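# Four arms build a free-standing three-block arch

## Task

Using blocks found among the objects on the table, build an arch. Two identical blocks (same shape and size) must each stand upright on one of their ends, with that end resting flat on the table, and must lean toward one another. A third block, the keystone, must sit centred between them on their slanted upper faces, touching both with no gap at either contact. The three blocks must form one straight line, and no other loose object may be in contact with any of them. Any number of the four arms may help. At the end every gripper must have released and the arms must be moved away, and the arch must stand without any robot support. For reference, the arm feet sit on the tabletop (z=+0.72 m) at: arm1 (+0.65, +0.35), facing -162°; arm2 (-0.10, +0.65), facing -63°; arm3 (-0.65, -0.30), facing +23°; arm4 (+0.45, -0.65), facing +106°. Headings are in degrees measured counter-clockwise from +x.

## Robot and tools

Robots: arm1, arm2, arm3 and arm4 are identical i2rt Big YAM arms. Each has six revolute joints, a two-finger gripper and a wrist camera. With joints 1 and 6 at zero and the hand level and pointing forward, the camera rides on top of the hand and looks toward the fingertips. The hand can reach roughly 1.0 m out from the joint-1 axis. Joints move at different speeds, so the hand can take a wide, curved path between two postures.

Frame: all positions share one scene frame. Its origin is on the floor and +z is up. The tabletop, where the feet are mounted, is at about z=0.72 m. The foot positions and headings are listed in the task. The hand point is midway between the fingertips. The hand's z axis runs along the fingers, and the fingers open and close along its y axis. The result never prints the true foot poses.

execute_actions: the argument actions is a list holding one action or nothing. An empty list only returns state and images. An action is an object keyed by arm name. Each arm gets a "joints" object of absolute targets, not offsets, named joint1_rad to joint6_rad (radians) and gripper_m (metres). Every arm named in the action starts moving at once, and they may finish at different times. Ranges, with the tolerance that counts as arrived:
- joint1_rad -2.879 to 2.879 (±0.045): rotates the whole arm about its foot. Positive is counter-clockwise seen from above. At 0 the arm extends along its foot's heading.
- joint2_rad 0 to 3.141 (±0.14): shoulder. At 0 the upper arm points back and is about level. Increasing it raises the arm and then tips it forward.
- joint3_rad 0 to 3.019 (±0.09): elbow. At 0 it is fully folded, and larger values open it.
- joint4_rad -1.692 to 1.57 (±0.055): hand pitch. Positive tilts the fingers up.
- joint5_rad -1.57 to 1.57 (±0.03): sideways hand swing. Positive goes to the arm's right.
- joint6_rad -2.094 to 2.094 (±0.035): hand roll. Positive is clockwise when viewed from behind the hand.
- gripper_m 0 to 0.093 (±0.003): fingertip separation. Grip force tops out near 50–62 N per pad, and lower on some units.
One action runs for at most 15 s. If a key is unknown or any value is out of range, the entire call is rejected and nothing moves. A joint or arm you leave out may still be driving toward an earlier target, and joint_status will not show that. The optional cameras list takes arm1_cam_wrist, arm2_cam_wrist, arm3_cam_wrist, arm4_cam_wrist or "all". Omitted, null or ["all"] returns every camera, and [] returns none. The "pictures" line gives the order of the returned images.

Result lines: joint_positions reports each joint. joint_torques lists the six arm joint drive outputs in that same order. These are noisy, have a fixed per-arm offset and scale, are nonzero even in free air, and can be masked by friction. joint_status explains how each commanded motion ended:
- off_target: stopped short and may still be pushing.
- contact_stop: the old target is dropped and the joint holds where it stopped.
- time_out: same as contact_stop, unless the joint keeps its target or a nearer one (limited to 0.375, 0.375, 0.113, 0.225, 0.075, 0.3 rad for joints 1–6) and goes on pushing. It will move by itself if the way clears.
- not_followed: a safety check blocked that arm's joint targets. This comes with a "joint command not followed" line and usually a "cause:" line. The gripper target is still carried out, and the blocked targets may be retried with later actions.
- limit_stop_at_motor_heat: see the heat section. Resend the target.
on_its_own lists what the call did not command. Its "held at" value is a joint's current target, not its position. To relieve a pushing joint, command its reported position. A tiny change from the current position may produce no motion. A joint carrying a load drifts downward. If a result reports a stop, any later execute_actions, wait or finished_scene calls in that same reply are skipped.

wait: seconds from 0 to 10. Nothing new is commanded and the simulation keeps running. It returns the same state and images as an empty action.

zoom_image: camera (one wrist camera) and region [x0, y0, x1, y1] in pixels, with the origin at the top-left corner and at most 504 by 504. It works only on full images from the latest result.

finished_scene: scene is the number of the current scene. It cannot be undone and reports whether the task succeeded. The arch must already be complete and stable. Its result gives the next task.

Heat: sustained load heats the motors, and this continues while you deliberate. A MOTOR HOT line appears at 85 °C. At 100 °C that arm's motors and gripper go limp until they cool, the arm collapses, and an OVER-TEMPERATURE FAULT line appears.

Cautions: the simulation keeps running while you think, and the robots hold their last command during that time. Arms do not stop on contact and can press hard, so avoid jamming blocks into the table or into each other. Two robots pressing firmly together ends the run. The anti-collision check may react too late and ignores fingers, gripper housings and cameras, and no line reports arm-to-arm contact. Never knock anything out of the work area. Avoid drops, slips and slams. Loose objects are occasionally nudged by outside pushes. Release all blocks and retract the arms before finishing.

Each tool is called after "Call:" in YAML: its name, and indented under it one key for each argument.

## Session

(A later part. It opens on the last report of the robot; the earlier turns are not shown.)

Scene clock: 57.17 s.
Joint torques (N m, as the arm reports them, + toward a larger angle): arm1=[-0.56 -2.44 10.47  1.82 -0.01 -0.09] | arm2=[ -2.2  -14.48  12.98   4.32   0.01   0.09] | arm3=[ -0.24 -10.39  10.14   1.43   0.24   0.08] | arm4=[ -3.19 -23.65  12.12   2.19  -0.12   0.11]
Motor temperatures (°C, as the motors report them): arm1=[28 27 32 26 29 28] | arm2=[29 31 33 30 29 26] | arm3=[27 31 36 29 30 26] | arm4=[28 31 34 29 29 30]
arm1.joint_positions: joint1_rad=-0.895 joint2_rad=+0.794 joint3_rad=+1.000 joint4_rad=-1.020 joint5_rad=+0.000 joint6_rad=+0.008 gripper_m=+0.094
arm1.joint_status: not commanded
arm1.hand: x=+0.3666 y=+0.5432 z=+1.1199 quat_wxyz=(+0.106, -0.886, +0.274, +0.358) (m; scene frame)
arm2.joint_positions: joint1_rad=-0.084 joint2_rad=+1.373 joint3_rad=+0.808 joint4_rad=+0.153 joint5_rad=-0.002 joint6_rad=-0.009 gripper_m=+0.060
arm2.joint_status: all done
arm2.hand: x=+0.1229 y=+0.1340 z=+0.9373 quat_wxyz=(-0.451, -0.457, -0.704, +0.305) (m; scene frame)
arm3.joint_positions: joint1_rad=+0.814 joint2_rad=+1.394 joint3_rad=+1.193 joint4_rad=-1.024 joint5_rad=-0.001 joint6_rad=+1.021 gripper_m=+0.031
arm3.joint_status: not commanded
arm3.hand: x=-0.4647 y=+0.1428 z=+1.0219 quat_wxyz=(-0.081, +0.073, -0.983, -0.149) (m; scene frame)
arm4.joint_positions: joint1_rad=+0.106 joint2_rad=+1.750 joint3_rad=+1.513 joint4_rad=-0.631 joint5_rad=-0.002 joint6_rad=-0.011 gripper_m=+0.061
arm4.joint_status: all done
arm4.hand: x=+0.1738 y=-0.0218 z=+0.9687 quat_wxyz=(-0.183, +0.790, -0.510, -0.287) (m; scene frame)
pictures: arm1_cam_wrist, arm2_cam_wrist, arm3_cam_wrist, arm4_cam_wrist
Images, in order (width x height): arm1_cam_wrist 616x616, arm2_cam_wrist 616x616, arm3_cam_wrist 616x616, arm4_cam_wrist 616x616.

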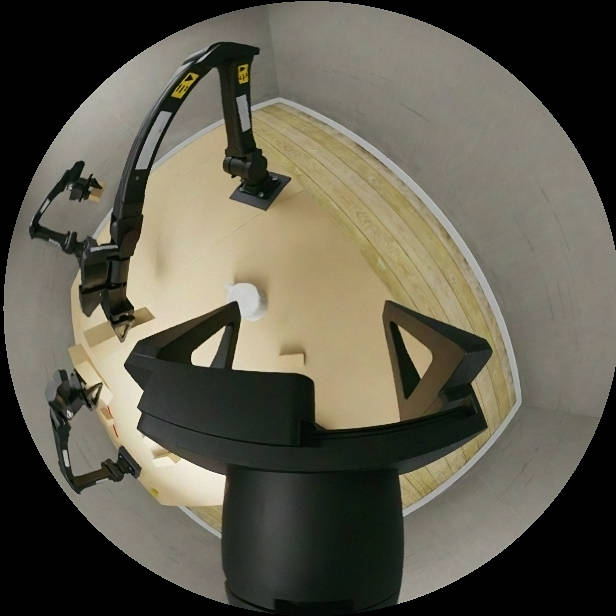

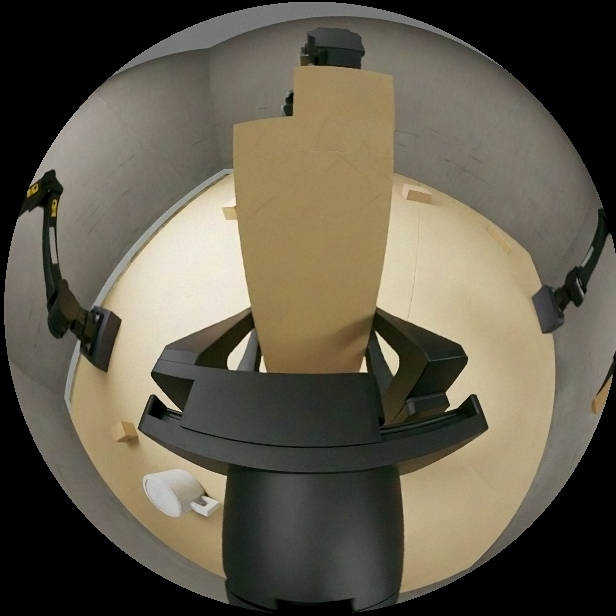

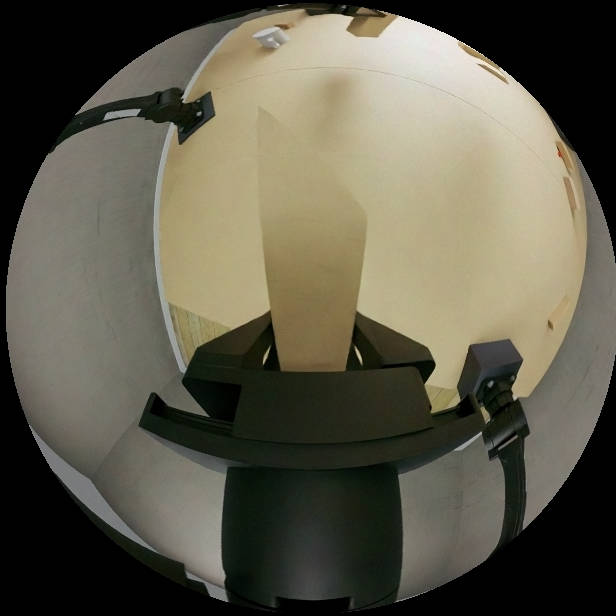

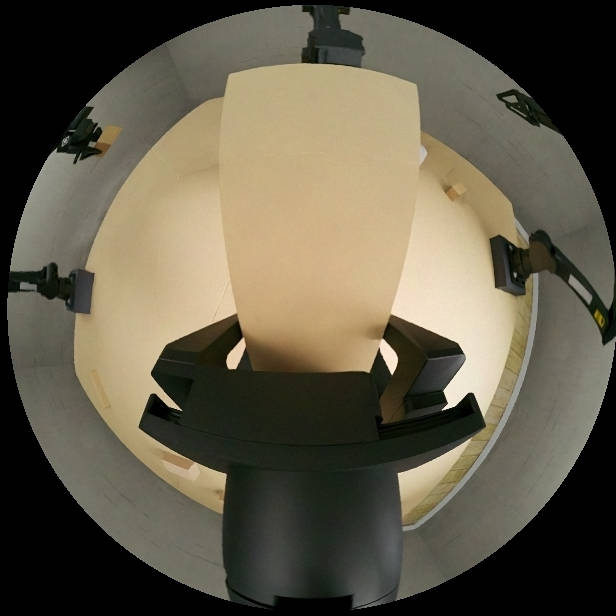

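Call:
execute_actions:
  actions:
    - {"arm4":{"joints":{"joint1_rad":0.086,"joint2_rad":1.3,"joint3_rad":0.9,"joint4_rad":0.58}},"arm2":{"joints":{"joint2_rad":1.15,"joint3_rad":0.70,"joint4_rad":0.49}}}
  cameras: []

Call:
execute_actions:
  actions:
    - {"arm4":{"joints":{"joint2_rad":1.79}},"arm2":{"joints":{"joint2_rad":1.48}},"arm1":{"joints":{"joint1_rad":0.35,"joint2_rad":1.3,"joint3_rad":0.14,"joint4_rad":0.88}}}

Scene clock: 60.37 s.
Joint torques (N m, as the arm reports them, + toward a larger angle): arm1=[-0.57 -2.5  10.49  1.77 -0.02 -0.1 ] | arm2=[ -2.25 -10.97  13.23   4.18   0.01   0.08] | arm3=[ -0.01 -10.17  10.24   1.55   0.18   0.1 ] | arm4=[ -3.35 -15.17  11.99   2.99  -0.15   0.15]
Motor temperatures (°C, as the motors report them): arm1=[28 27 32 26 29 28] | arm2=[29 30 33 30 29 26] | arm3=[27 30 36 29 30 26] | arm4=[28 31 34 29 29 30]
arm1.joint_positions: joint1_rad=-0.895 joint2_rad=+0.794 joint3_rad=+1.000 joint4_rad=-1.020 joint5_rad=+0.000 joint6_rad=+0.008 gripper_m=+0.094
arm1.joint_status: not commanded
arm1.hand: x=+0.3666 y=+0.5432 z=+1.1199 quat_wxyz=(+0.106, -0.886, +0.274, +0.358) (m; scene frame)
arm2.joint_positions: joint1_rad=-0.084 joint2_rad=+1.172 joint3_rad=+0.659 joint4_rad=+0.450 joint5_rad=-0.002 joint6_rad=-0.009 gripper_m=+0.060
arm2.joint_status: all done
arm2.hand: x=+0.1059 y=+0.1764 z=+1.0280 quat_wxyz=(-0.565, -0.397, -0.615, +0.381) (m; scene frame)
arm3.joint_positions: joint1_rad=+0.814 joint2_rad=+1.394 joint3_rad=+1.193 joint4_rad=-1.024 joint5_rad=-0.001 joint6_rad=+1.021 gripper_m=+0.031
arm3.joint_status: not commanded
arm3.hand: x=-0.4647 y=+0.1428 z=+1.0219 quat_wxyz=(-0.081, +0.073, -0.983, -0.149) (m; scene frame)
arm4.joint_positions: joint1_rad=+0.100 joint2_rad=+1.335 joint3_rad=+0.863 joint4_rad=+0.537 joint5_rad=-0.002 joint6_rad=-0.010 gripper_m=+0.061
arm4.joint_status: all done
arm4.hand: x=+0.2187 y=-0.1113 z=+1.1126 quat_wxyz=(-0.398, +0.575, -0.376, -0.608) (m; scene frame)
pictures: none
No camera images: the call's "cameras" was empty. Leave "cameras" out to get every camera's image.

Scene clock: 62.33 s.
Joint torques (N m, as the arm reports them, + toward a larger angle): arm1=[ 0.62 -3.74  5.94  2.26 -0.01 -0.1 ] | arm2=[ -2.19 -16.24  11.12   3.74   0.02   0.09] | arm3=[ -0.12 -11.08  10.12   1.68   0.25   0.08] | arm4=[ -2.76 -20.44   8.76   2.3   -0.15   0.12]
Motor temperatures (°C, as the motors report them): arm1=[28 27 32 26 29 28] | arm2=[29 30 33 30 29 26] | arm3=[27 30 36 29 30 26] | arm4=[28 31 34 29 29 30]
arm1.joint_positions: joint1_rad=+0.344 joint2_rad=+1.289 joint3_rad=+0.135 joint4_rad=+0.857 joint5_rad=+0.000 joint6_rad=+0.009 gripper_m=+0.094
arm1.joint_status: all done
arm1.hand: x=+0.3563 y=+0.1260 z=+0.8626 quat_wxyz=(-0.190, -0.761, -0.254, +0.566) (m; scene frame)
arm2.joint_positions: joint1_rad=-0.084 joint2_rad=+1.520 joint3_rad=+0.659 joint4_rad=+0.457 joint5_rad=-0.002 joint6_rad=-0.009 gripper_m=+0.060
arm2.joint_status: all done
arm2.hand: x=+0.1153 y=+0.1497 z=+0.8504 quat_wxyz=(-0.453, -0.456, -0.702, +0.307) (m; scene frame)
arm3.joint_positions: joint1_rad=+0.814 joint2_rad=+1.394 joint3_rad=+1.193 joint4_rad=-1.024 joint5_rad=-0.001 joint6_rad=+1.021 gripper_m=+0.031
arm3.joint_status: not commanded
arm3.hand: x=-0.4647 y=+0.1428 z=+1.0219 quat_wxyz=(-0.081, +0.073, -0.983, -0.149) (m; scene frame)
arm4.joint_positions: joint1_rad=+0.099 joint2_rad=+1.834 joint3_rad=+0.864 joint4_rad=+0.555 joint5_rad=-0.002 joint6_rad=-0.011 gripper_m=+0.061
arm4.joint_status: all done
arm4.hand: x=+0.2014 y=-0.0759 z=+0.8197 quat_wxyz=(-0.296, +0.704, -0.459, -0.454) (m; scene frame)
pictures: arm1_cam_wrist, arm2_cam_wrist, arm3_cam_wrist, arm4_cam_wrist
Images, in order (width x height): arm1_cam_wrist 616x616, arm2_cam_wrist 616x616, arm3_cam_wrist 616x616, arm4_cam_wrist 616x616.

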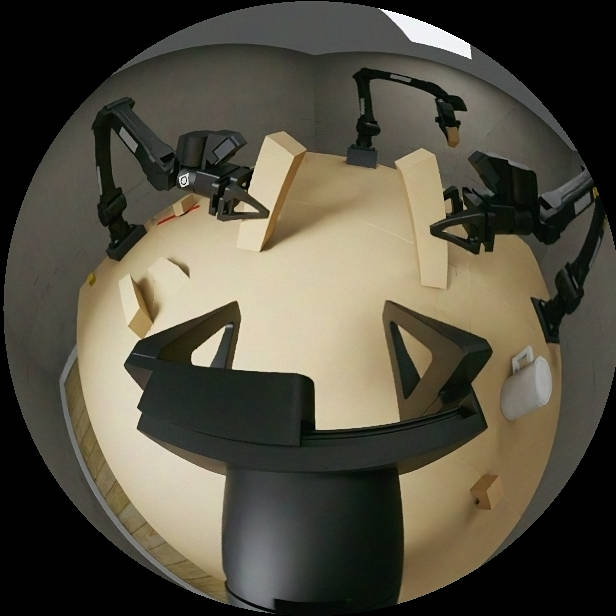

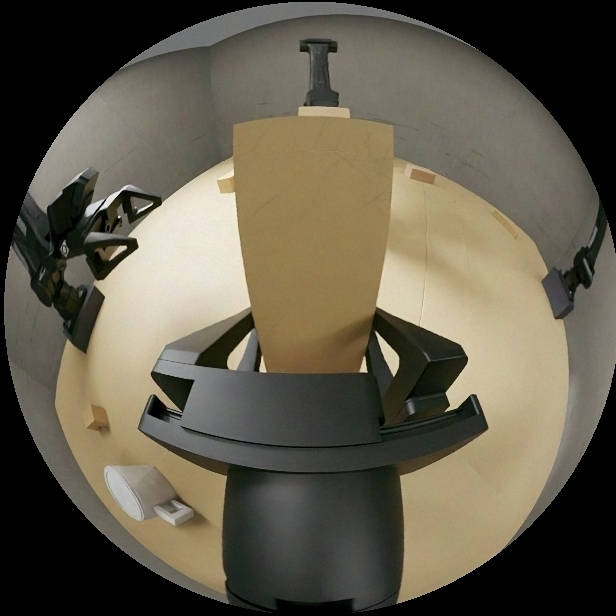

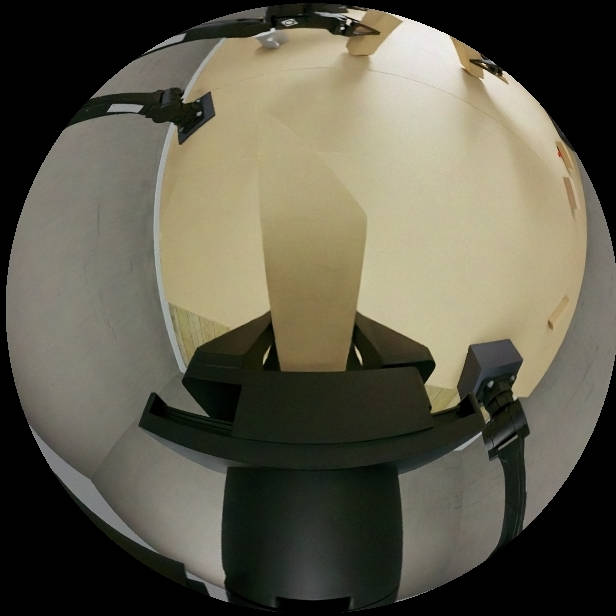

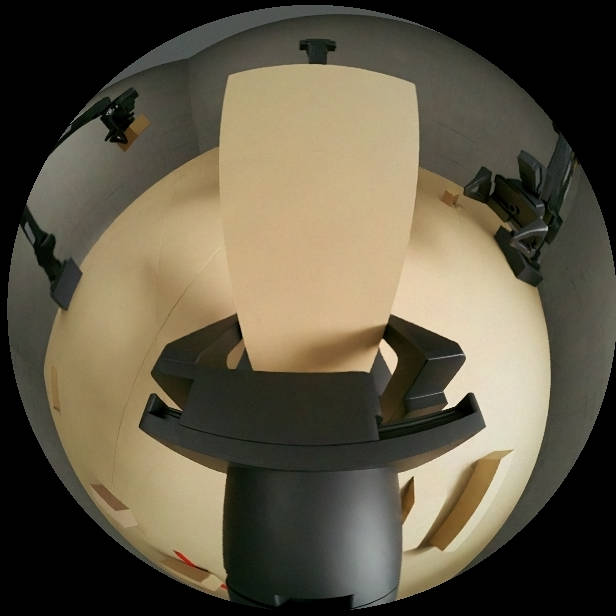

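Call:
execute_actions:
  actions:
    - {"arm4":{"joints":{"joint4_rad":0.66}},"arm2":{"joints":{"joint4_rad":0.55}}}
  cameras: ["arm1_cam_wrist","arm2_cam_wrist","arm4_cam_wrist"]

Call:
zoom_image:
  camera: "arm1_cam_wrist"
  region: [200,100,500,310]

Scene clock: 63.33 s.
Joint torques (N m, as the arm reports them, + toward a larger angle): arm1=[ 0.45 -3.81  5.94  2.24 -0.01 -0.1 ] | arm2=[ -2.13 -16.27  11.12   4.45   0.01   0.09] | arm3=[  0.3  -10.59  10.17   1.44   0.24   0.11] | arm4=[ -2.84 -20.71   8.9    3.07  -0.12   0.11]
Motor temperatures (°C, as the motors report them): arm1=[28 27 31 26 29 28] | arm2=[29 30 33 30 29 26] | arm3=[27 30 36 29 30 26] | arm4=[28 31 34 29 29 30]
arm1.joint_positions: joint1_rad=+0.344 joint2_rad=+1.289 joint3_rad=+0.135 joint4_rad=+0.857 joint5_rad=+0.000 joint6_rad=+0.009 gripper_m=+0.094
arm1.joint_status: not commanded
arm1.hand: x=+0.3563 y=+0.1260 z=+0.8626 quat_wxyz=(-0.190, -0.761, -0.254, +0.566) (m; scene frame)
arm2.joint_positions: joint1_rad=-0.084 joint2_rad=+1.520 joint3_rad=+0.659 joint4_rad=+0.502 joint5_rad=-0.002 joint6_rad=-0.009 gripper_m=+0.060
arm2.joint_status: all done
arm2.hand: x=+0.1170 y=+0.1458 z=+0.8607 quat_wxyz=(-0.469, -0.449, -0.692, +0.317) (m; scene frame)
arm3.joint_positions: joint1_rad=+0.814 joint2_rad=+1.394 joint3_rad=+1.193 joint4_rad=-1.024 joint5_rad=-0.001 joint6_rad=+1.021 gripper_m=+0.031
arm3.joint_status: not commanded
arm3.hand: x=-0.4647 y=+0.1428 z=+1.0219 quat_wxyz=(-0.081, +0.073, -0.983, -0.149) (m; scene frame)
arm4.joint_positions: joint1_rad=+0.099 joint2_rad=+1.834 joint3_rad=+0.864 joint4_rad=+0.618 joint5_rad=-0.002 joint6_rad=-0.011 gripper_m=+0.061
arm4.joint_status: all done
arm4.hand: x=+0.1991 y=-0.0703 z=+0.8341 quat_wxyz=(-0.311, +0.689, -0.449, -0.476) (m; scene frame)
pictures: arm1_cam_wrist, arm2_cam_wrist, arm4_cam_wrist
Images, in order (width x height): arm1_cam_wrist 616x616, arm2_cam_wrist 616x616, arm4_cam_wrist 616x616.

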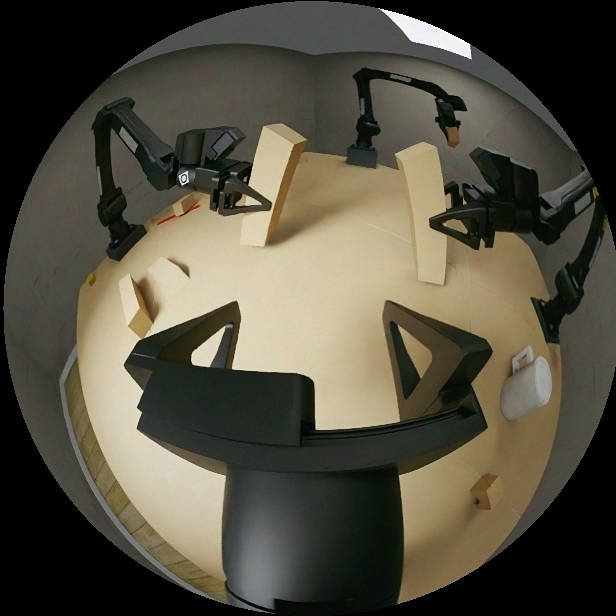

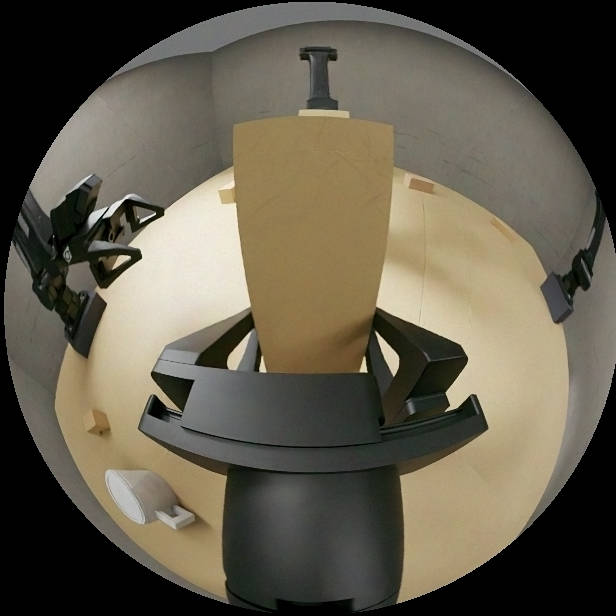

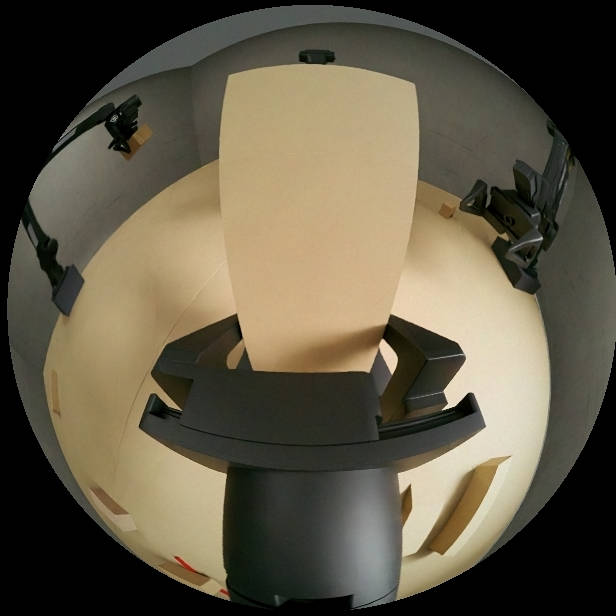

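Region (200, 100, 500, 310) of arm1_cam_wrist's 616x616 image, scaled by 1.680, with more detail than that image has; it fills the top 353 rows of this view, and the rest is white.

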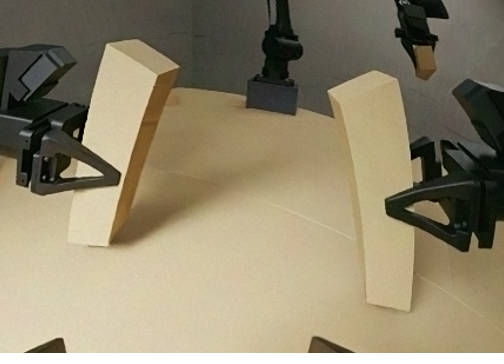

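Call:
execute_actions:
  actions:
    - {"arm4":{"joints":{"joint3_rad":0.935,"joint1_rad":0.065}},"arm3":{"joints":{"joint1_rad":0.016,"joint2_rad":1.3,"joint3_rad":1.2,"joint4_rad":0.1,"joint5_rad":-0.043,"joint6_rad":1.585}}}
  cameras: ["arm1_cam_wrist","arm3_cam_wrist"]

Scene clock: 65.80 s.
Joint torques (N m, as the arm reports them, + toward a larger angle): arm1=[ 0.47 -3.81  5.95  2.29 -0.01 -0.1 ] | arm2=[ -2.02 -16.28  11.1    4.42   0.01   0.08] | arm3=[  2.1  -13.65  11.46   3.85  -0.02   0.01] | arm4=[ -2.5  -20.65  11.45   3.06  -0.13   0.1 ]
Motor temperatures (°C, as the motors report them): arm1=[28 27 31 26 29 28] | arm2=[29 31 33 30 29 26] | arm3=[27 30 36 29 30 26] | arm4=[28 31 34 29 29 30]
arm1.joint_positions: joint1_rad=+0.344 joint2_rad=+1.289 joint3_rad=+0.135 joint4_rad=+0.857 joint5_rad=+0.000 joint6_rad=+0.009 gripper_m=+0.094
arm1.joint_status: not commanded
arm1.hand: x=+0.3563 y=+0.1260 z=+0.8626 quat_wxyz=(-0.190, -0.761, -0.254, +0.566) (m; scene frame)
arm2.joint_positions: joint1_rad=-0.084 joint2_rad=+1.520 joint3_rad=+0.659 joint4_rad=+0.502 joint5_rad=-0.002 joint6_rad=-0.009 gripper_m=+0.060
arm2.joint_status: not commanded
arm2.hand: x=+0.1170 y=+0.1458 z=+0.8607 quat_wxyz=(-0.469, -0.449, -0.692, +0.317) (m; scene frame)
arm3.joint_positions: joint1_rad=+0.013 joint2_rad=+1.325 joint3_rad=+1.193 joint4_rad=+0.055 joint5_rad=-0.041 joint6_rad=+1.576 gripper_m=+0.031
arm3.joint_status: all done
arm3.hand: x=-0.0790 y=-0.0684 z=+1.2638 quat_wxyz=(-0.374, -0.402, -0.612, -0.568) (m; scene frame)
arm4.joint_positions: joint1_rad=+0.075 joint2_rad=+1.834 joint3_rad=+0.864 joint4_rad=+0.618 joint5_rad=-0.001 joint6_rad=-0.010 gripper_m=+0.061
arm4.joint_status: all done
arm4.hand: x=+0.2131 y=-0.0645 z=+0.8340 quat_wxyz=(-0.317, +0.683, -0.458, -0.473) (m; scene frame)
pictures: arm1_cam_wrist, arm3_cam_wrist
Images, in order (width x height): arm1_cam_wrist 616x616, arm3_cam_wrist 616x616.

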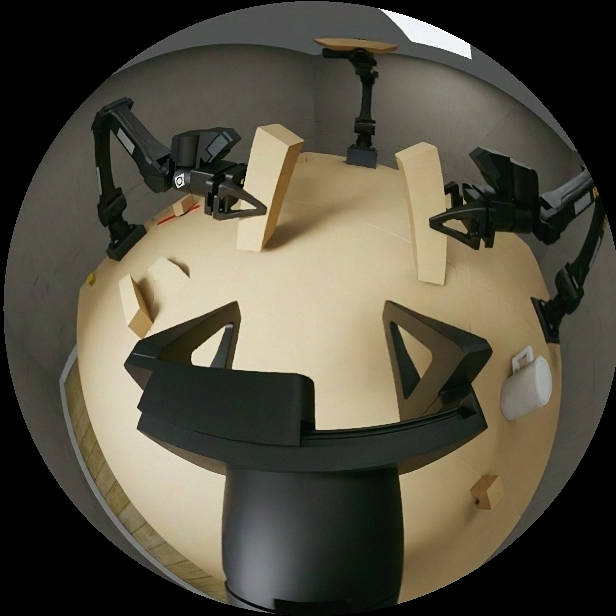

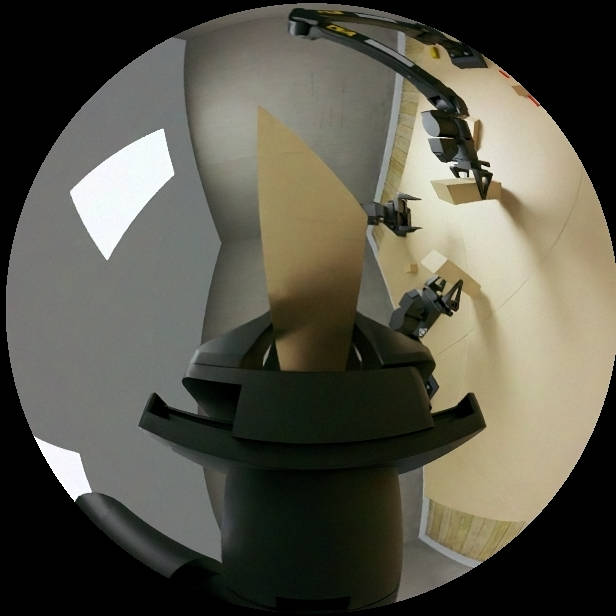

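Call:
execute_actions:
  actions:
    - {"arm4":{"joints":{"joint3_rad":0.96}},"arm3":{"joints":{"joint2_rad":1.92,"joint3_rad":1.26,"joint4_rad":0.62}}}
  cameras: ["arm1_cam_wrist","arm3_cam_wrist"]

Scene clock: 67.60 s.
Joint torques (N m, as the arm reports them, + toward a larger angle): arm1=[ 0.49 -3.65  5.91  2.29 -0.01 -0.1 ] | arm2=[ -2.01 -16.27  11.14   4.42   0.01   0.09] | arm3=[  1.5  -20.24  12.3    3.62   0.03   0.01] | arm4=[ -2.41 -21.12  11.63   2.97  -0.13   0.14]
Motor temperatures (°C, as the motors report them): arm1=[28 27 31 26 29 28] | arm2=[29 31 33 30 29 26] | arm3=[27 30 37 29 30 26] | arm4=[28 31 35 29 29 30]
arm1.joint_positions: joint1_rad=+0.344 joint2_rad=+1.289 joint3_rad=+0.135 joint4_rad=+0.857 joint5_rad=+0.000 joint6_rad=+0.009 gripper_m=+0.094
arm1.joint_status: not commanded
arm1.hand: x=+0.3563 y=+0.1260 z=+0.8626 quat_wxyz=(-0.190, -0.761, -0.254, +0.566) (m; scene frame)
arm2.joint_positions: joint1_rad=-0.084 joint2_rad=+1.520 joint3_rad=+0.659 joint4_rad=+0.502 joint5_rad=-0.002 joint6_rad=-0.009 gripper_m=+0.060
arm2.joint_status: not commanded
arm2.hand: x=+0.1170 y=+0.1458 z=+0.8607 quat_wxyz=(-0.469, -0.449, -0.692, +0.317) (m; scene frame)
arm3.joint_positions: joint1_rad=+0.013 joint2_rad=+1.959 joint3_rad=+1.215 joint4_rad=+0.577 joint5_rad=-0.041 joint6_rad=+1.579 gripper_m=+0.031
arm3.joint_status: all done
arm3.hand: x=+0.0463 y=-0.0232 z=+0.9743 quat_wxyz=(-0.354, -0.421, -0.636, -0.541) (m; scene frame)
arm4.joint_positions: joint1_rad=+0.075 joint2_rad=+1.834 joint3_rad=+0.891 joint4_rad=+0.620 joint5_rad=-0.001 joint6_rad=-0.010 gripper_m=+0.061
arm4.joint_status: all done
arm4.hand: x=+0.2091 y=-0.0543 z=+0.8466 quat_wxyz=(-0.324, +0.676, -0.453, -0.482) (m; scene frame)
pictures: arm1_cam_wrist, arm3_cam_wrist
Images, in order (width x height): arm1_cam_wrist 616x616, arm3_cam_wrist 616x616.

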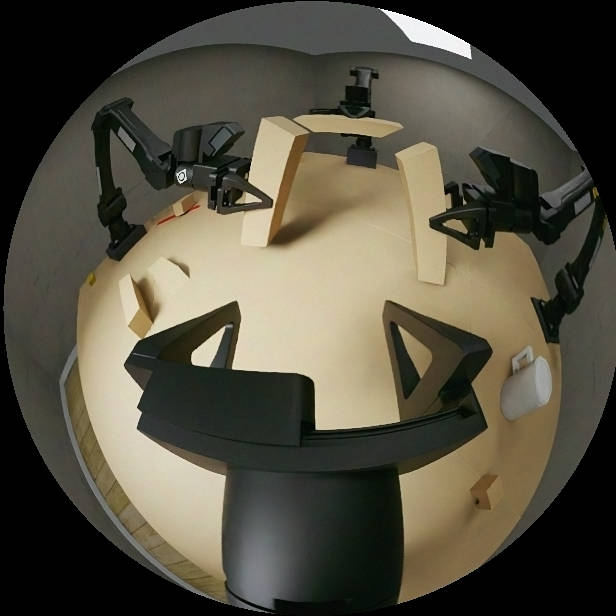

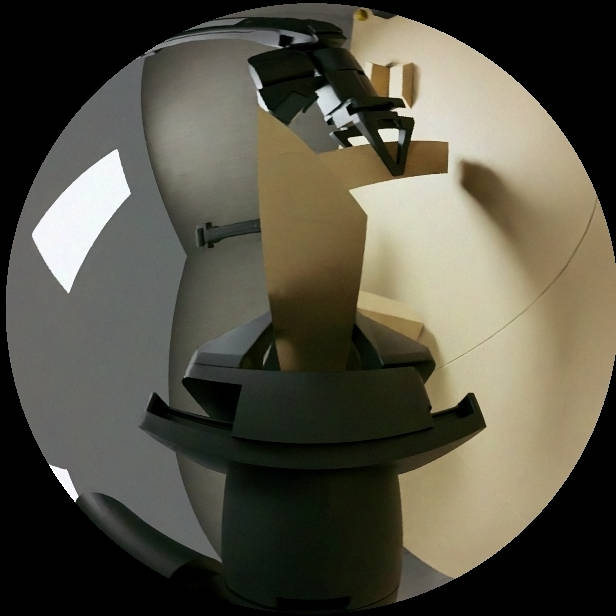

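Call:
execute_actions:
  actions:
    - {"arm4":{"joints":{"joint2_rad":1.855}},"arm3":{"joints":{"joint2_rad":2.04,"joint3_rad":1.43,"joint4_rad":0.75}}}
  cameras: ["arm1_cam_wrist","arm3_cam_wrist"]

Scene clock: 69.07 s.
Joint torques (N m, as the arm reports them, + toward a larger angle): arm1=[ 0.41 -3.81  5.97  2.28 -0.02 -0.1 ] | arm2=[ -2.13 -16.22  11.13   4.41   0.01   0.09] | arm3=[  1.02 -19.2   14.17   3.48   0.04  -0.07] | arm4=[ -2.33 -20.58  10.97   2.75  -0.12   0.13]
Motor temperatures (°C, as the motors report them): arm1=[28 27 31 26 29 28] | arm2=[29 31 33 30 29 26] | arm3=[27 31 37 29 30 26] | arm4=[28 31 35 29 29 30]
arm1.joint_positions: joint1_rad=+0.344 joint2_rad=+1.289 joint3_rad=+0.135 joint4_rad=+0.857 joint5_rad=+0.000 joint6_rad=+0.009 gripper_m=+0.094
arm1.joint_status: not commanded
arm1.hand: x=+0.3563 y=+0.1260 z=+0.8626 quat_wxyz=(-0.190, -0.761, -0.254, +0.566) (m; scene frame)
arm2.joint_positions: joint1_rad=-0.084 joint2_rad=+1.520 joint3_rad=+0.659 joint4_rad=+0.502 joint5_rad=-0.002 joint6_rad=-0.009 gripper_m=+0.060
arm2.joint_status: not commanded
arm2.hand: x=+0.1170 y=+0.1458 z=+0.8607 quat_wxyz=(-0.469, -0.449, -0.692, +0.317) (m; scene frame)
arm3.joint_positions: joint1_rad=+0.013 joint2_rad=+2.038 joint3_rad=+1.367 joint4_rad=+0.708 joint5_rad=-0.041 joint6_rad=+1.579 gripper_m=+0.031
arm3.joint_status: all done
arm3.hand: x=+0.0892 y=-0.0061 z=+1.0284 quat_wxyz=(-0.397, -0.380, -0.580, -0.602) (m; scene frame)
arm4.joint_positions: joint1_rad=+0.075 joint2_rad=+1.889 joint3_rad=+0.894 joint4_rad=+0.623 joint5_rad=-0.001 joint6_rad=-0.010 gripper_m=+0.061
arm4.joint_status: all done
arm4.hand: x=+0.2095 y=-0.0561 z=+0.8150 quat_wxyz=(-0.312, +0.688, -0.461, -0.466) (m; scene frame)
pictures: arm1_cam_wrist, arm3_cam_wrist
Images, in order (width x height): arm1_cam_wrist 616x616, arm3_cam_wrist 616x616.

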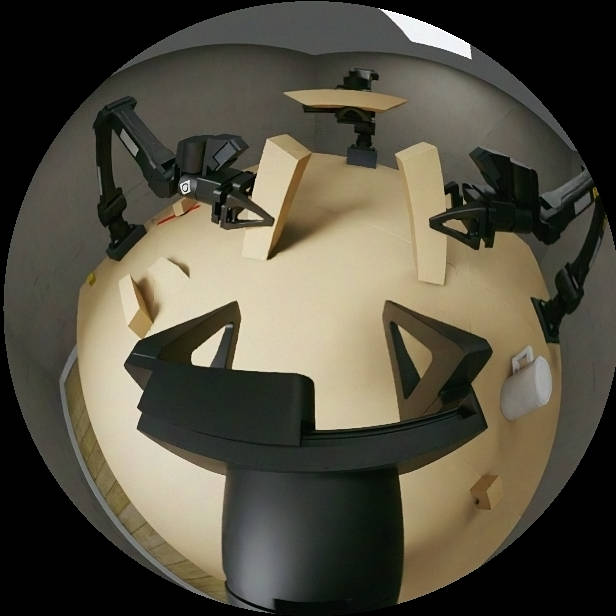

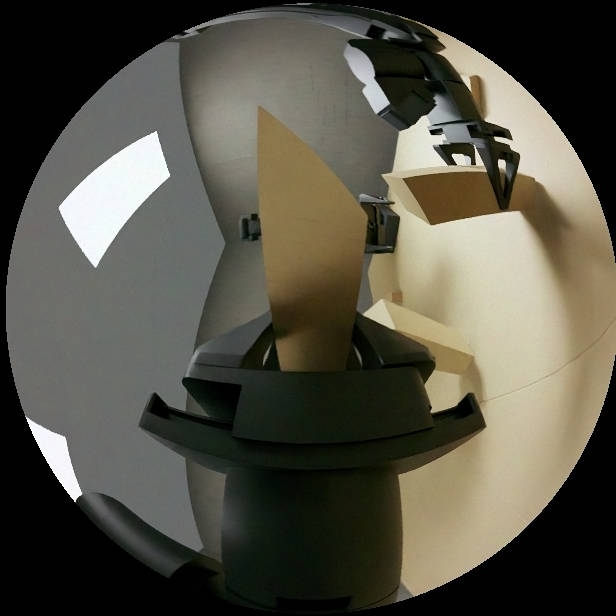

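Call:
zoom_image:
  camera: "arm1_cam_wrist"
  region: [210,70,490,300]

Region (210, 70, 490, 300) of arm1_cam_wrist's 616x616 image, scaled by 1.800, with more detail than that image has; it fills the top 414 rows of this view, and the rest is white.

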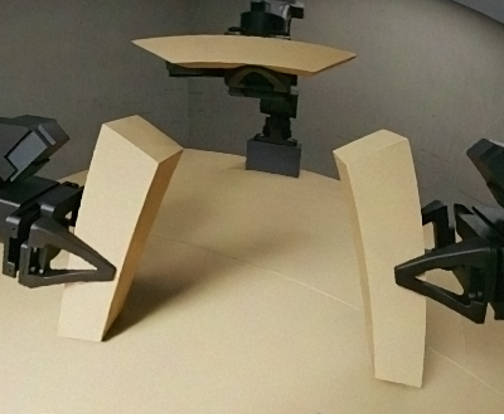

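Call:
execute_actions:
  actions:
    - {"arm3":{"joints":{"joint2_rad":2.14,"joint3_rad":1.62,"joint4_rad":0.65}}}
  cameras: ["arm1_cam_wrist","arm3_cam_wrist"]

Call:
execute_actions:
  actions:
    - {"arm3":{"joints":{"joint2_rad":2.27,"joint3_rad":1.85,"joint4_rad":0.55}}}
  cameras: ["arm1_cam_wrist","arm3_cam_wrist"]

Scene clock: 70.53 s.
Joint torques (N m, as the arm reports them, + toward a larger angle): arm1=[ 0.5  -3.79  5.95  2.28 -0.02 -0.1 ] | arm2=[ -2.15 -16.27  11.12   4.41   0.01   0.1 ] | arm3=[  1.94 -20.7   15.29   1.45   0.03  -0.06] | arm4=[ -2.29 -20.2   10.94   2.84  -0.15   0.13]
Motor temperatures (°C, as the motors report them): arm1=[28 27 31 26 29 28] | arm2=[29 31 33 30 29 26] | arm3=[27 31 37 29 30 26] | arm4=[28 31 35 29 29 30]
arm1.joint_positions: joint1_rad=+0.344 joint2_rad=+1.289 joint3_rad=+0.135 joint4_rad=+0.857 joint5_rad=+0.000 joint6_rad=+0.009 gripper_m=+0.094
arm1.joint_status: not commanded
arm1.hand: x=+0.3563 y=+0.1260 z=+0.8626 quat_wxyz=(-0.190, -0.761, -0.254, +0.566) (m; scene frame)
arm2.joint_positions: joint1_rad=-0.084 joint2_rad=+1.520 joint3_rad=+0.659 joint4_rad=+0.502 joint5_rad=-0.002 joint6_rad=-0.009 gripper_m=+0.060
arm2.joint_status: not commanded
arm2.hand: x=+0.1170 y=+0.1458 z=+0.8607 quat_wxyz=(-0.469, -0.449, -0.692, +0.317) (m; scene frame)
arm3.joint_positions: joint1_rad=+0.013 joint2_rad=+2.150 joint3_rad=+1.550 joint4_rad=+0.656 joint5_rad=-0.041 joint6_rad=+1.579 gripper_m=+0.031
arm3.joint_status: all done
arm3.hand: x=+0.1348 y=+0.0114 z=+1.0272 quat_wxyz=(-0.401, -0.376, -0.574, -0.607) (m; scene frame)
arm4.joint_positions: joint1_rad=+0.075 joint2_rad=+1.889 joint3_rad=+0.894 joint4_rad=+0.623 joint5_rad=-0.001 joint6_rad=-0.010 gripper_m=+0.061
arm4.joint_status: not commanded
arm4.hand: x=+0.2095 y=-0.0561 z=+0.8150 quat_wxyz=(-0.312, +0.688, -0.461, -0.466) (m; scene frame)
pictures: arm1_cam_wrist, arm3_cam_wrist
Images, in order (width x height): arm1_cam_wrist 616x616, arm3_cam_wrist 616x616.

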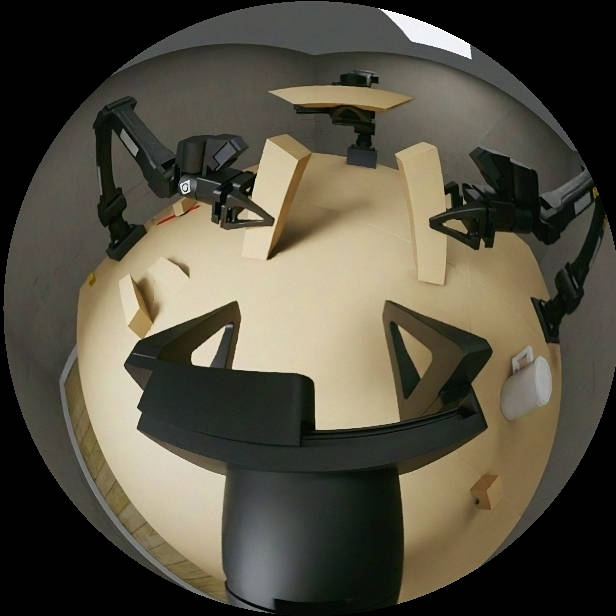

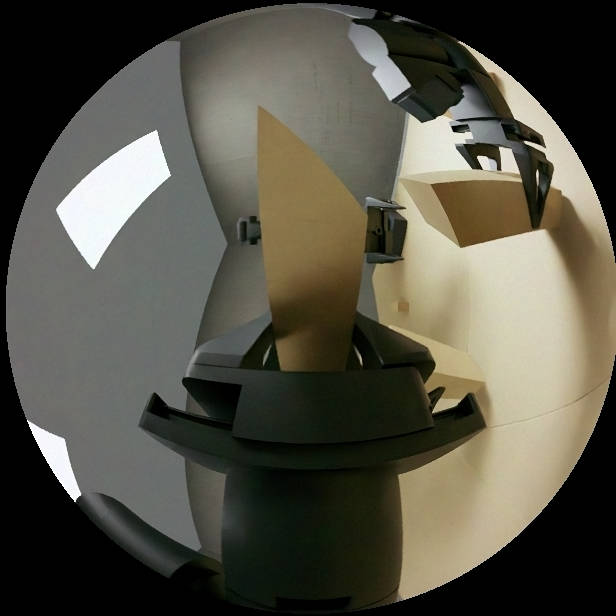

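Scene clock: 71.60 s.
Joint torques (N m, as the arm reports them, + toward a larger angle): arm1=[ 0.57 -3.55  5.92  2.28 -0.02 -0.1 ] | arm2=[ -2.05 -16.34  11.13   4.42   0.01   0.09] | arm3=[  1.47 -23.06  15.98   1.61  -0.01  -0.05] | arm4=[ -2.2  -19.95  10.95   2.91  -0.13   0.11]
Motor temperatures (°C, as the motors report them): arm1=[28 27 31 26 29 28] | arm2=[29 31 33 30 29 26] | arm3=[27 31 38 29 30 26] | arm4=[28 31 35 29 29 30]
arm1.joint_positions: joint1_rad=+0.344 joint2_rad=+1.289 joint3_rad=+0.135 joint4_rad=+0.857 joint5_rad=+0.000 joint6_rad=+0.009 gripper_m=+0.094
arm1.joint_status: not commanded
arm1.hand: x=+0.3563 y=+0.1260 z=+0.8626 quat_wxyz=(-0.190, -0.761, -0.254, +0.566) (m; scene frame)
arm2.joint_positions: joint1_rad=-0.084 joint2_rad=+1.520 joint3_rad=+0.659 joint4_rad=+0.502 joint5_rad=-0.002 joint6_rad=-0.009 gripper_m=+0.060
arm2.joint_status: not commanded
arm2.hand: x=+0.1170 y=+0.1458 z=+0.8607 quat_wxyz=(-0.469, -0.449, -0.692, +0.317) (m; scene frame)
arm3.joint_positions: joint1_rad=+0.013 joint2_rad=+2.281 joint3_rad=+1.777 joint4_rad=+0.555 joint5_rad=-0.041 joint6_rad=+1.579 gripper_m=+0.031
arm3.joint_status: all done
arm3.hand: x=+0.1848 y=+0.0305 z=+1.0210 quat_wxyz=(-0.400, -0.376, -0.575, -0.606) (m; scene frame)
arm4.joint_positions: joint1_rad=+0.075 joint2_rad=+1.889 joint3_rad=+0.894 joint4_rad=+0.623 joint5_rad=-0.001 joint6_rad=-0.010 gripper_m=+0.061
arm4.joint_status: not commanded
arm4.hand: x=+0.2095 y=-0.0561 z=+0.8150 quat_wxyz=(-0.312, +0.688, -0.461, -0.466) (m; scene frame)
pictures: arm1_cam_wrist, arm3_cam_wrist
Images, in order (width x height): arm1_cam_wrist 616x616, arm3_cam_wrist 616x616.

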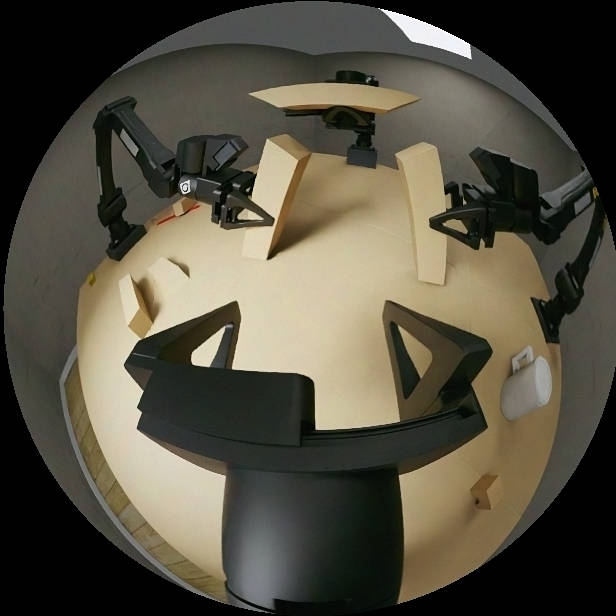

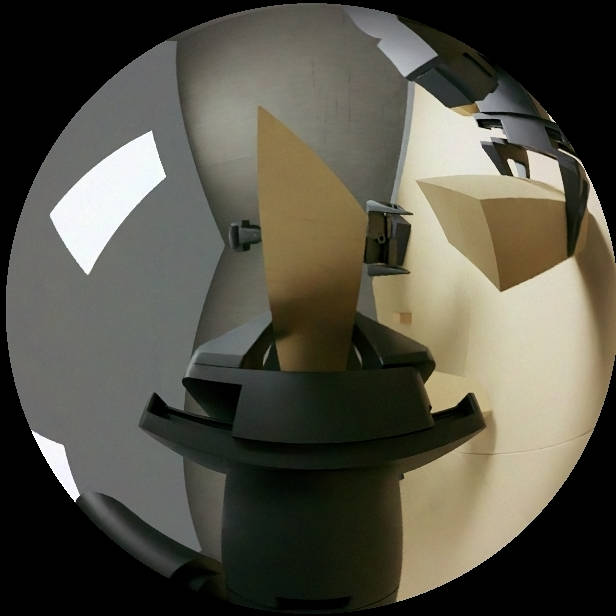

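Call:
execute_actions:
  actions:
    - {"arm3":{"joints":{"joint2_rad":2.325}}}
  cameras: ["arm1_cam_wrist","arm3_cam_wrist"]

Call:
zoom_image:
  camera: "arm1_cam_wrist"
  region: [230,60,470,200]

Scene clock: 73.00 s.
Joint torques (N m, as the arm reports them, + toward a larger angle): arm1=[ 0.49 -3.74  5.95  2.23 -0.02 -0.1 ] | arm2=[ -2.17 -16.19  11.14   4.43   0.01   0.1 ] | arm3=[  0.71 -22.53  15.01   1.62  -0.01  -0.03] | arm4=[ -2.66 -20.46  10.93   2.96  -0.15   0.1 ]
Motor temperatures (°C, as the motors report them): arm1=[28 27 31 26 29 28] | arm2=[29 31 33 30 29 26] | arm3=[27 31 38 29 30 26] | arm4=[28 31 35 29 29 30]
arm1.joint_positions: joint1_rad=+0.344 joint2_rad=+1.289 joint3_rad=+0.135 joint4_rad=+0.857 joint5_rad=+0.000 joint6_rad=+0.009 gripper_m=+0.094
arm1.joint_status: not commanded
arm1.hand: x=+0.3563 y=+0.1260 z=+0.8626 quat_wxyz=(-0.190, -0.761, -0.254, +0.566) (m; scene frame)
arm2.joint_positions: joint1_rad=-0.084 joint2_rad=+1.520 joint3_rad=+0.659 joint4_rad=+0.502 joint5_rad=-0.002 joint6_rad=-0.009 gripper_m=+0.060
arm2.joint_status: not commanded
arm2.hand: x=+0.1170 y=+0.1458 z=+0.8607 quat_wxyz=(-0.469, -0.449, -0.692, +0.317) (m; scene frame)
arm3.joint_positions: joint1_rad=+0.013 joint2_rad=+2.329 joint3_rad=+1.783 joint4_rad=+0.555 joint5_rad=-0.041 joint6_rad=+1.579 gripper_m=+0.031
arm3.joint_status: all done
arm3.hand: x=+0.1884 y=+0.0315 z=+0.9814 quat_wxyz=(-0.391, -0.386, -0.588, -0.594) (m; scene frame)
arm4.joint_positions: joint1_rad=+0.075 joint2_rad=+1.889 joint3_rad=+0.894 joint4_rad=+0.623 joint5_rad=-0.001 joint6_rad=-0.010 gripper_m=+0.061
arm4.joint_status: not commanded
arm4.hand: x=+0.2095 y=-0.0561 z=+0.8150 quat_wxyz=(-0.312, +0.688, -0.461, -0.466) (m; scene frame)
pictures: arm1_cam_wrist, arm3_cam_wrist
Images, in order (width x height): arm1_cam_wrist 616x616, arm3_cam_wrist 616x616.

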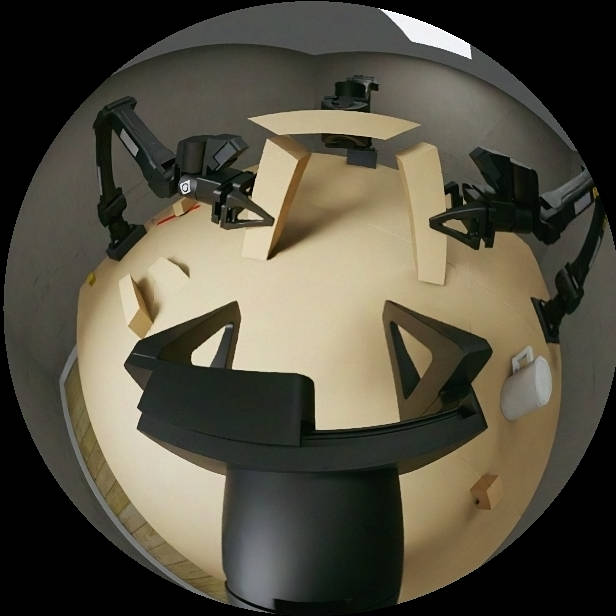

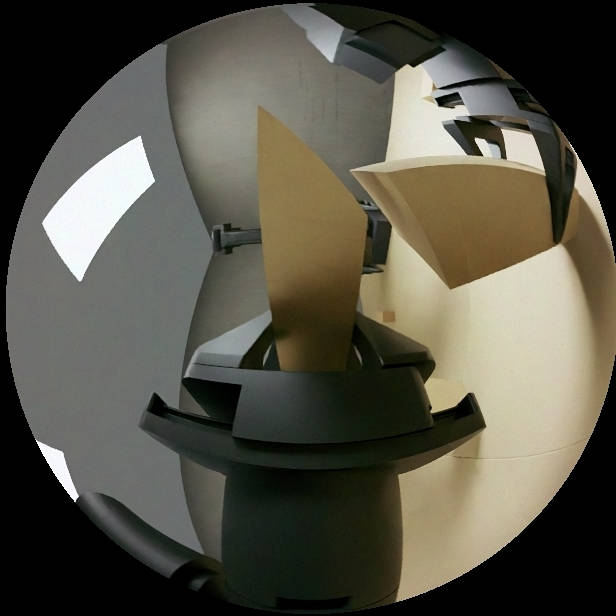

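Region (230, 60, 470, 200) of arm1_cam_wrist's 616x616 image, scaled by 2.100, with more detail than that image has; it fills the top 294 rows of this view, and the rest is white.

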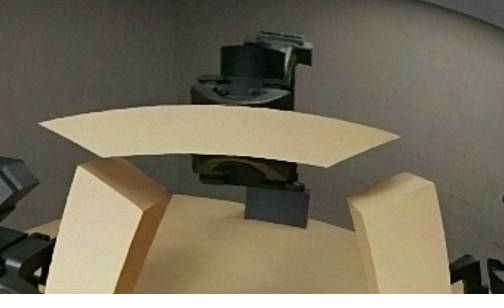

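Call:
execute_actions:
  actions:
    - {"arm3":{"joints":{"joint1_rad":0.045}}}

Scene clock: 74.33 s.
Joint torques (N m, as the arm reports them, + toward a larger angle): arm1=[ 0.47 -3.75  6.    2.24 -0.02 -0.1 ] | arm2=[ -2.06 -16.31  11.14   4.42   0.01   0.08] | arm3=[  1.92 -23.52  15.18   1.55   0.01  -0.06] | arm4=[ -2.67 -20.39  10.92   2.76  -0.13   0.13]
Motor temperatures (°C, as the motors report them): arm1=[28 27 30 26 29 28] | arm2=[29 31 33 30 29 26] | arm3=[27 31 39 29 30 26] | arm4=[28 31 35 29 29 30]
arm1.joint_positions: joint1_rad=+0.344 joint2_rad=+1.289 joint3_rad=+0.135 joint4_rad=+0.857 joint5_rad=+0.000 joint6_rad=+0.009 gripper_m=+0.094
arm1.joint_status: not commanded
arm1.hand: x=+0.3563 y=+0.1260 z=+0.8626 quat_wxyz=(-0.190, -0.761, -0.254, +0.566) (m; scene frame)
arm2.joint_positions: joint1_rad=-0.084 joint2_rad=+1.520 joint3_rad=+0.659 joint4_rad=+0.502 joint5_rad=-0.002 joint6_rad=-0.009 gripper_m=+0.060
arm2.joint_status: not commanded
arm2.hand: x=+0.1170 y=+0.1458 z=+0.8607 quat_wxyz=(-0.469, -0.449, -0.692, +0.317) (m; scene frame)
arm3.joint_positions: joint1_rad=+0.037 joint2_rad=+2.329 joint3_rad=+1.783 joint4_rad=+0.555 joint5_rad=-0.041 joint6_rad=+1.579 gripper_m=+0.031
arm3.joint_status: all done
arm3.hand: x=+0.1805 y=+0.0510 z=+0.9812 quat_wxyz=(-0.384, -0.379, -0.592, -0.598) (m; scene frame)
arm4.joint_positions: joint1_rad=+0.075 joint2_rad=+1.889 joint3_rad=+0.894 joint4_rad=+0.623 joint5_rad=-0.001 joint6_rad=-0.010 gripper_m=+0.061
arm4.joint_status: not commanded
arm4.hand: x=+0.2095 y=-0.0561 z=+0.8150 quat_wxyz=(-0.312, +0.688, -0.461, -0.466) (m; scene frame)
pictures: arm1_cam_wrist, arm2_cam_wrist, arm3_cam_wrist, arm4_cam_wrist
Images, in order (width x height): arm1_cam_wrist 616x616, arm2_cam_wrist 616x616, arm3_cam_wrist 616x616, arm4_cam_wrist 616x616.

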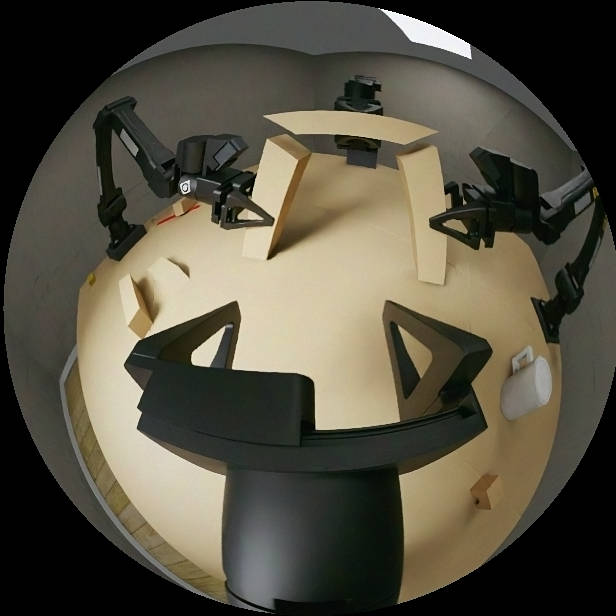

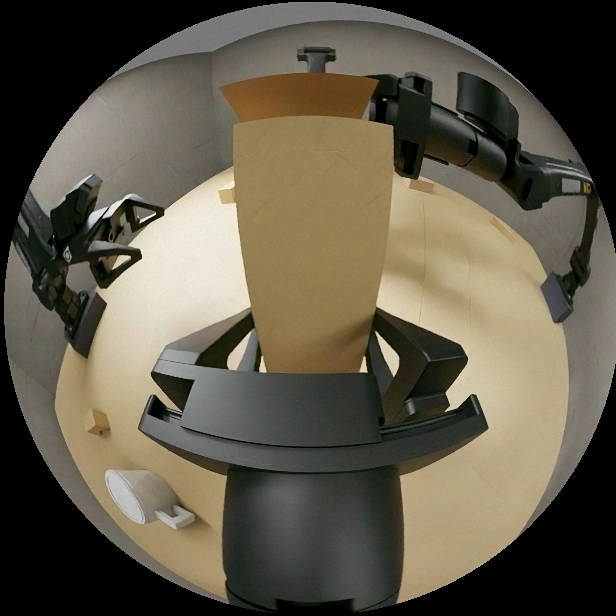

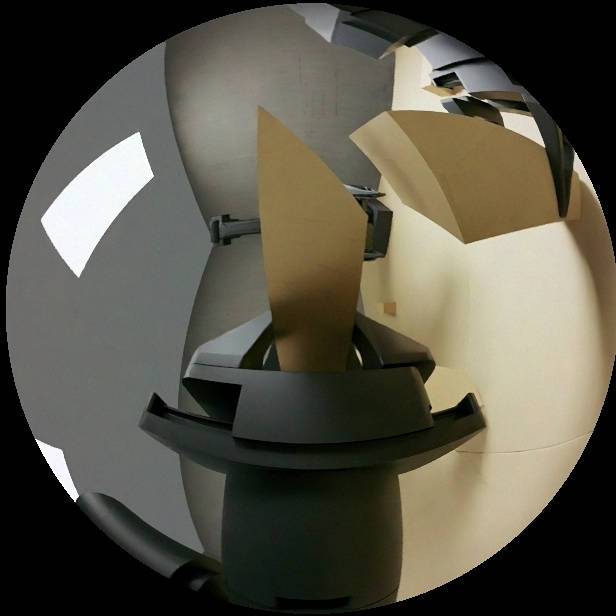

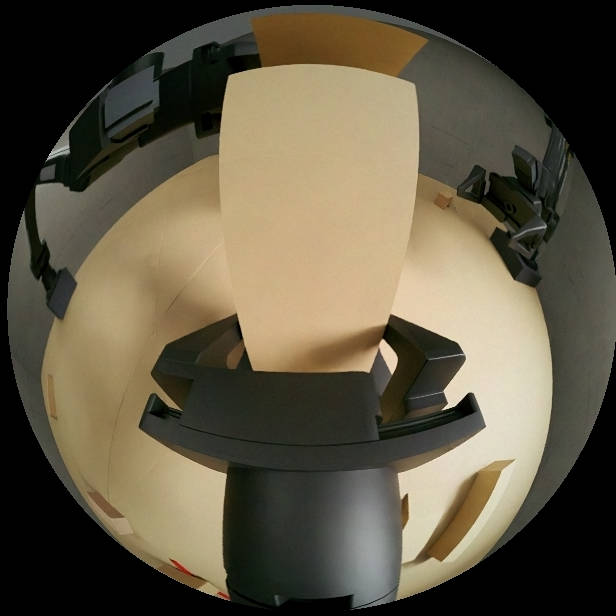

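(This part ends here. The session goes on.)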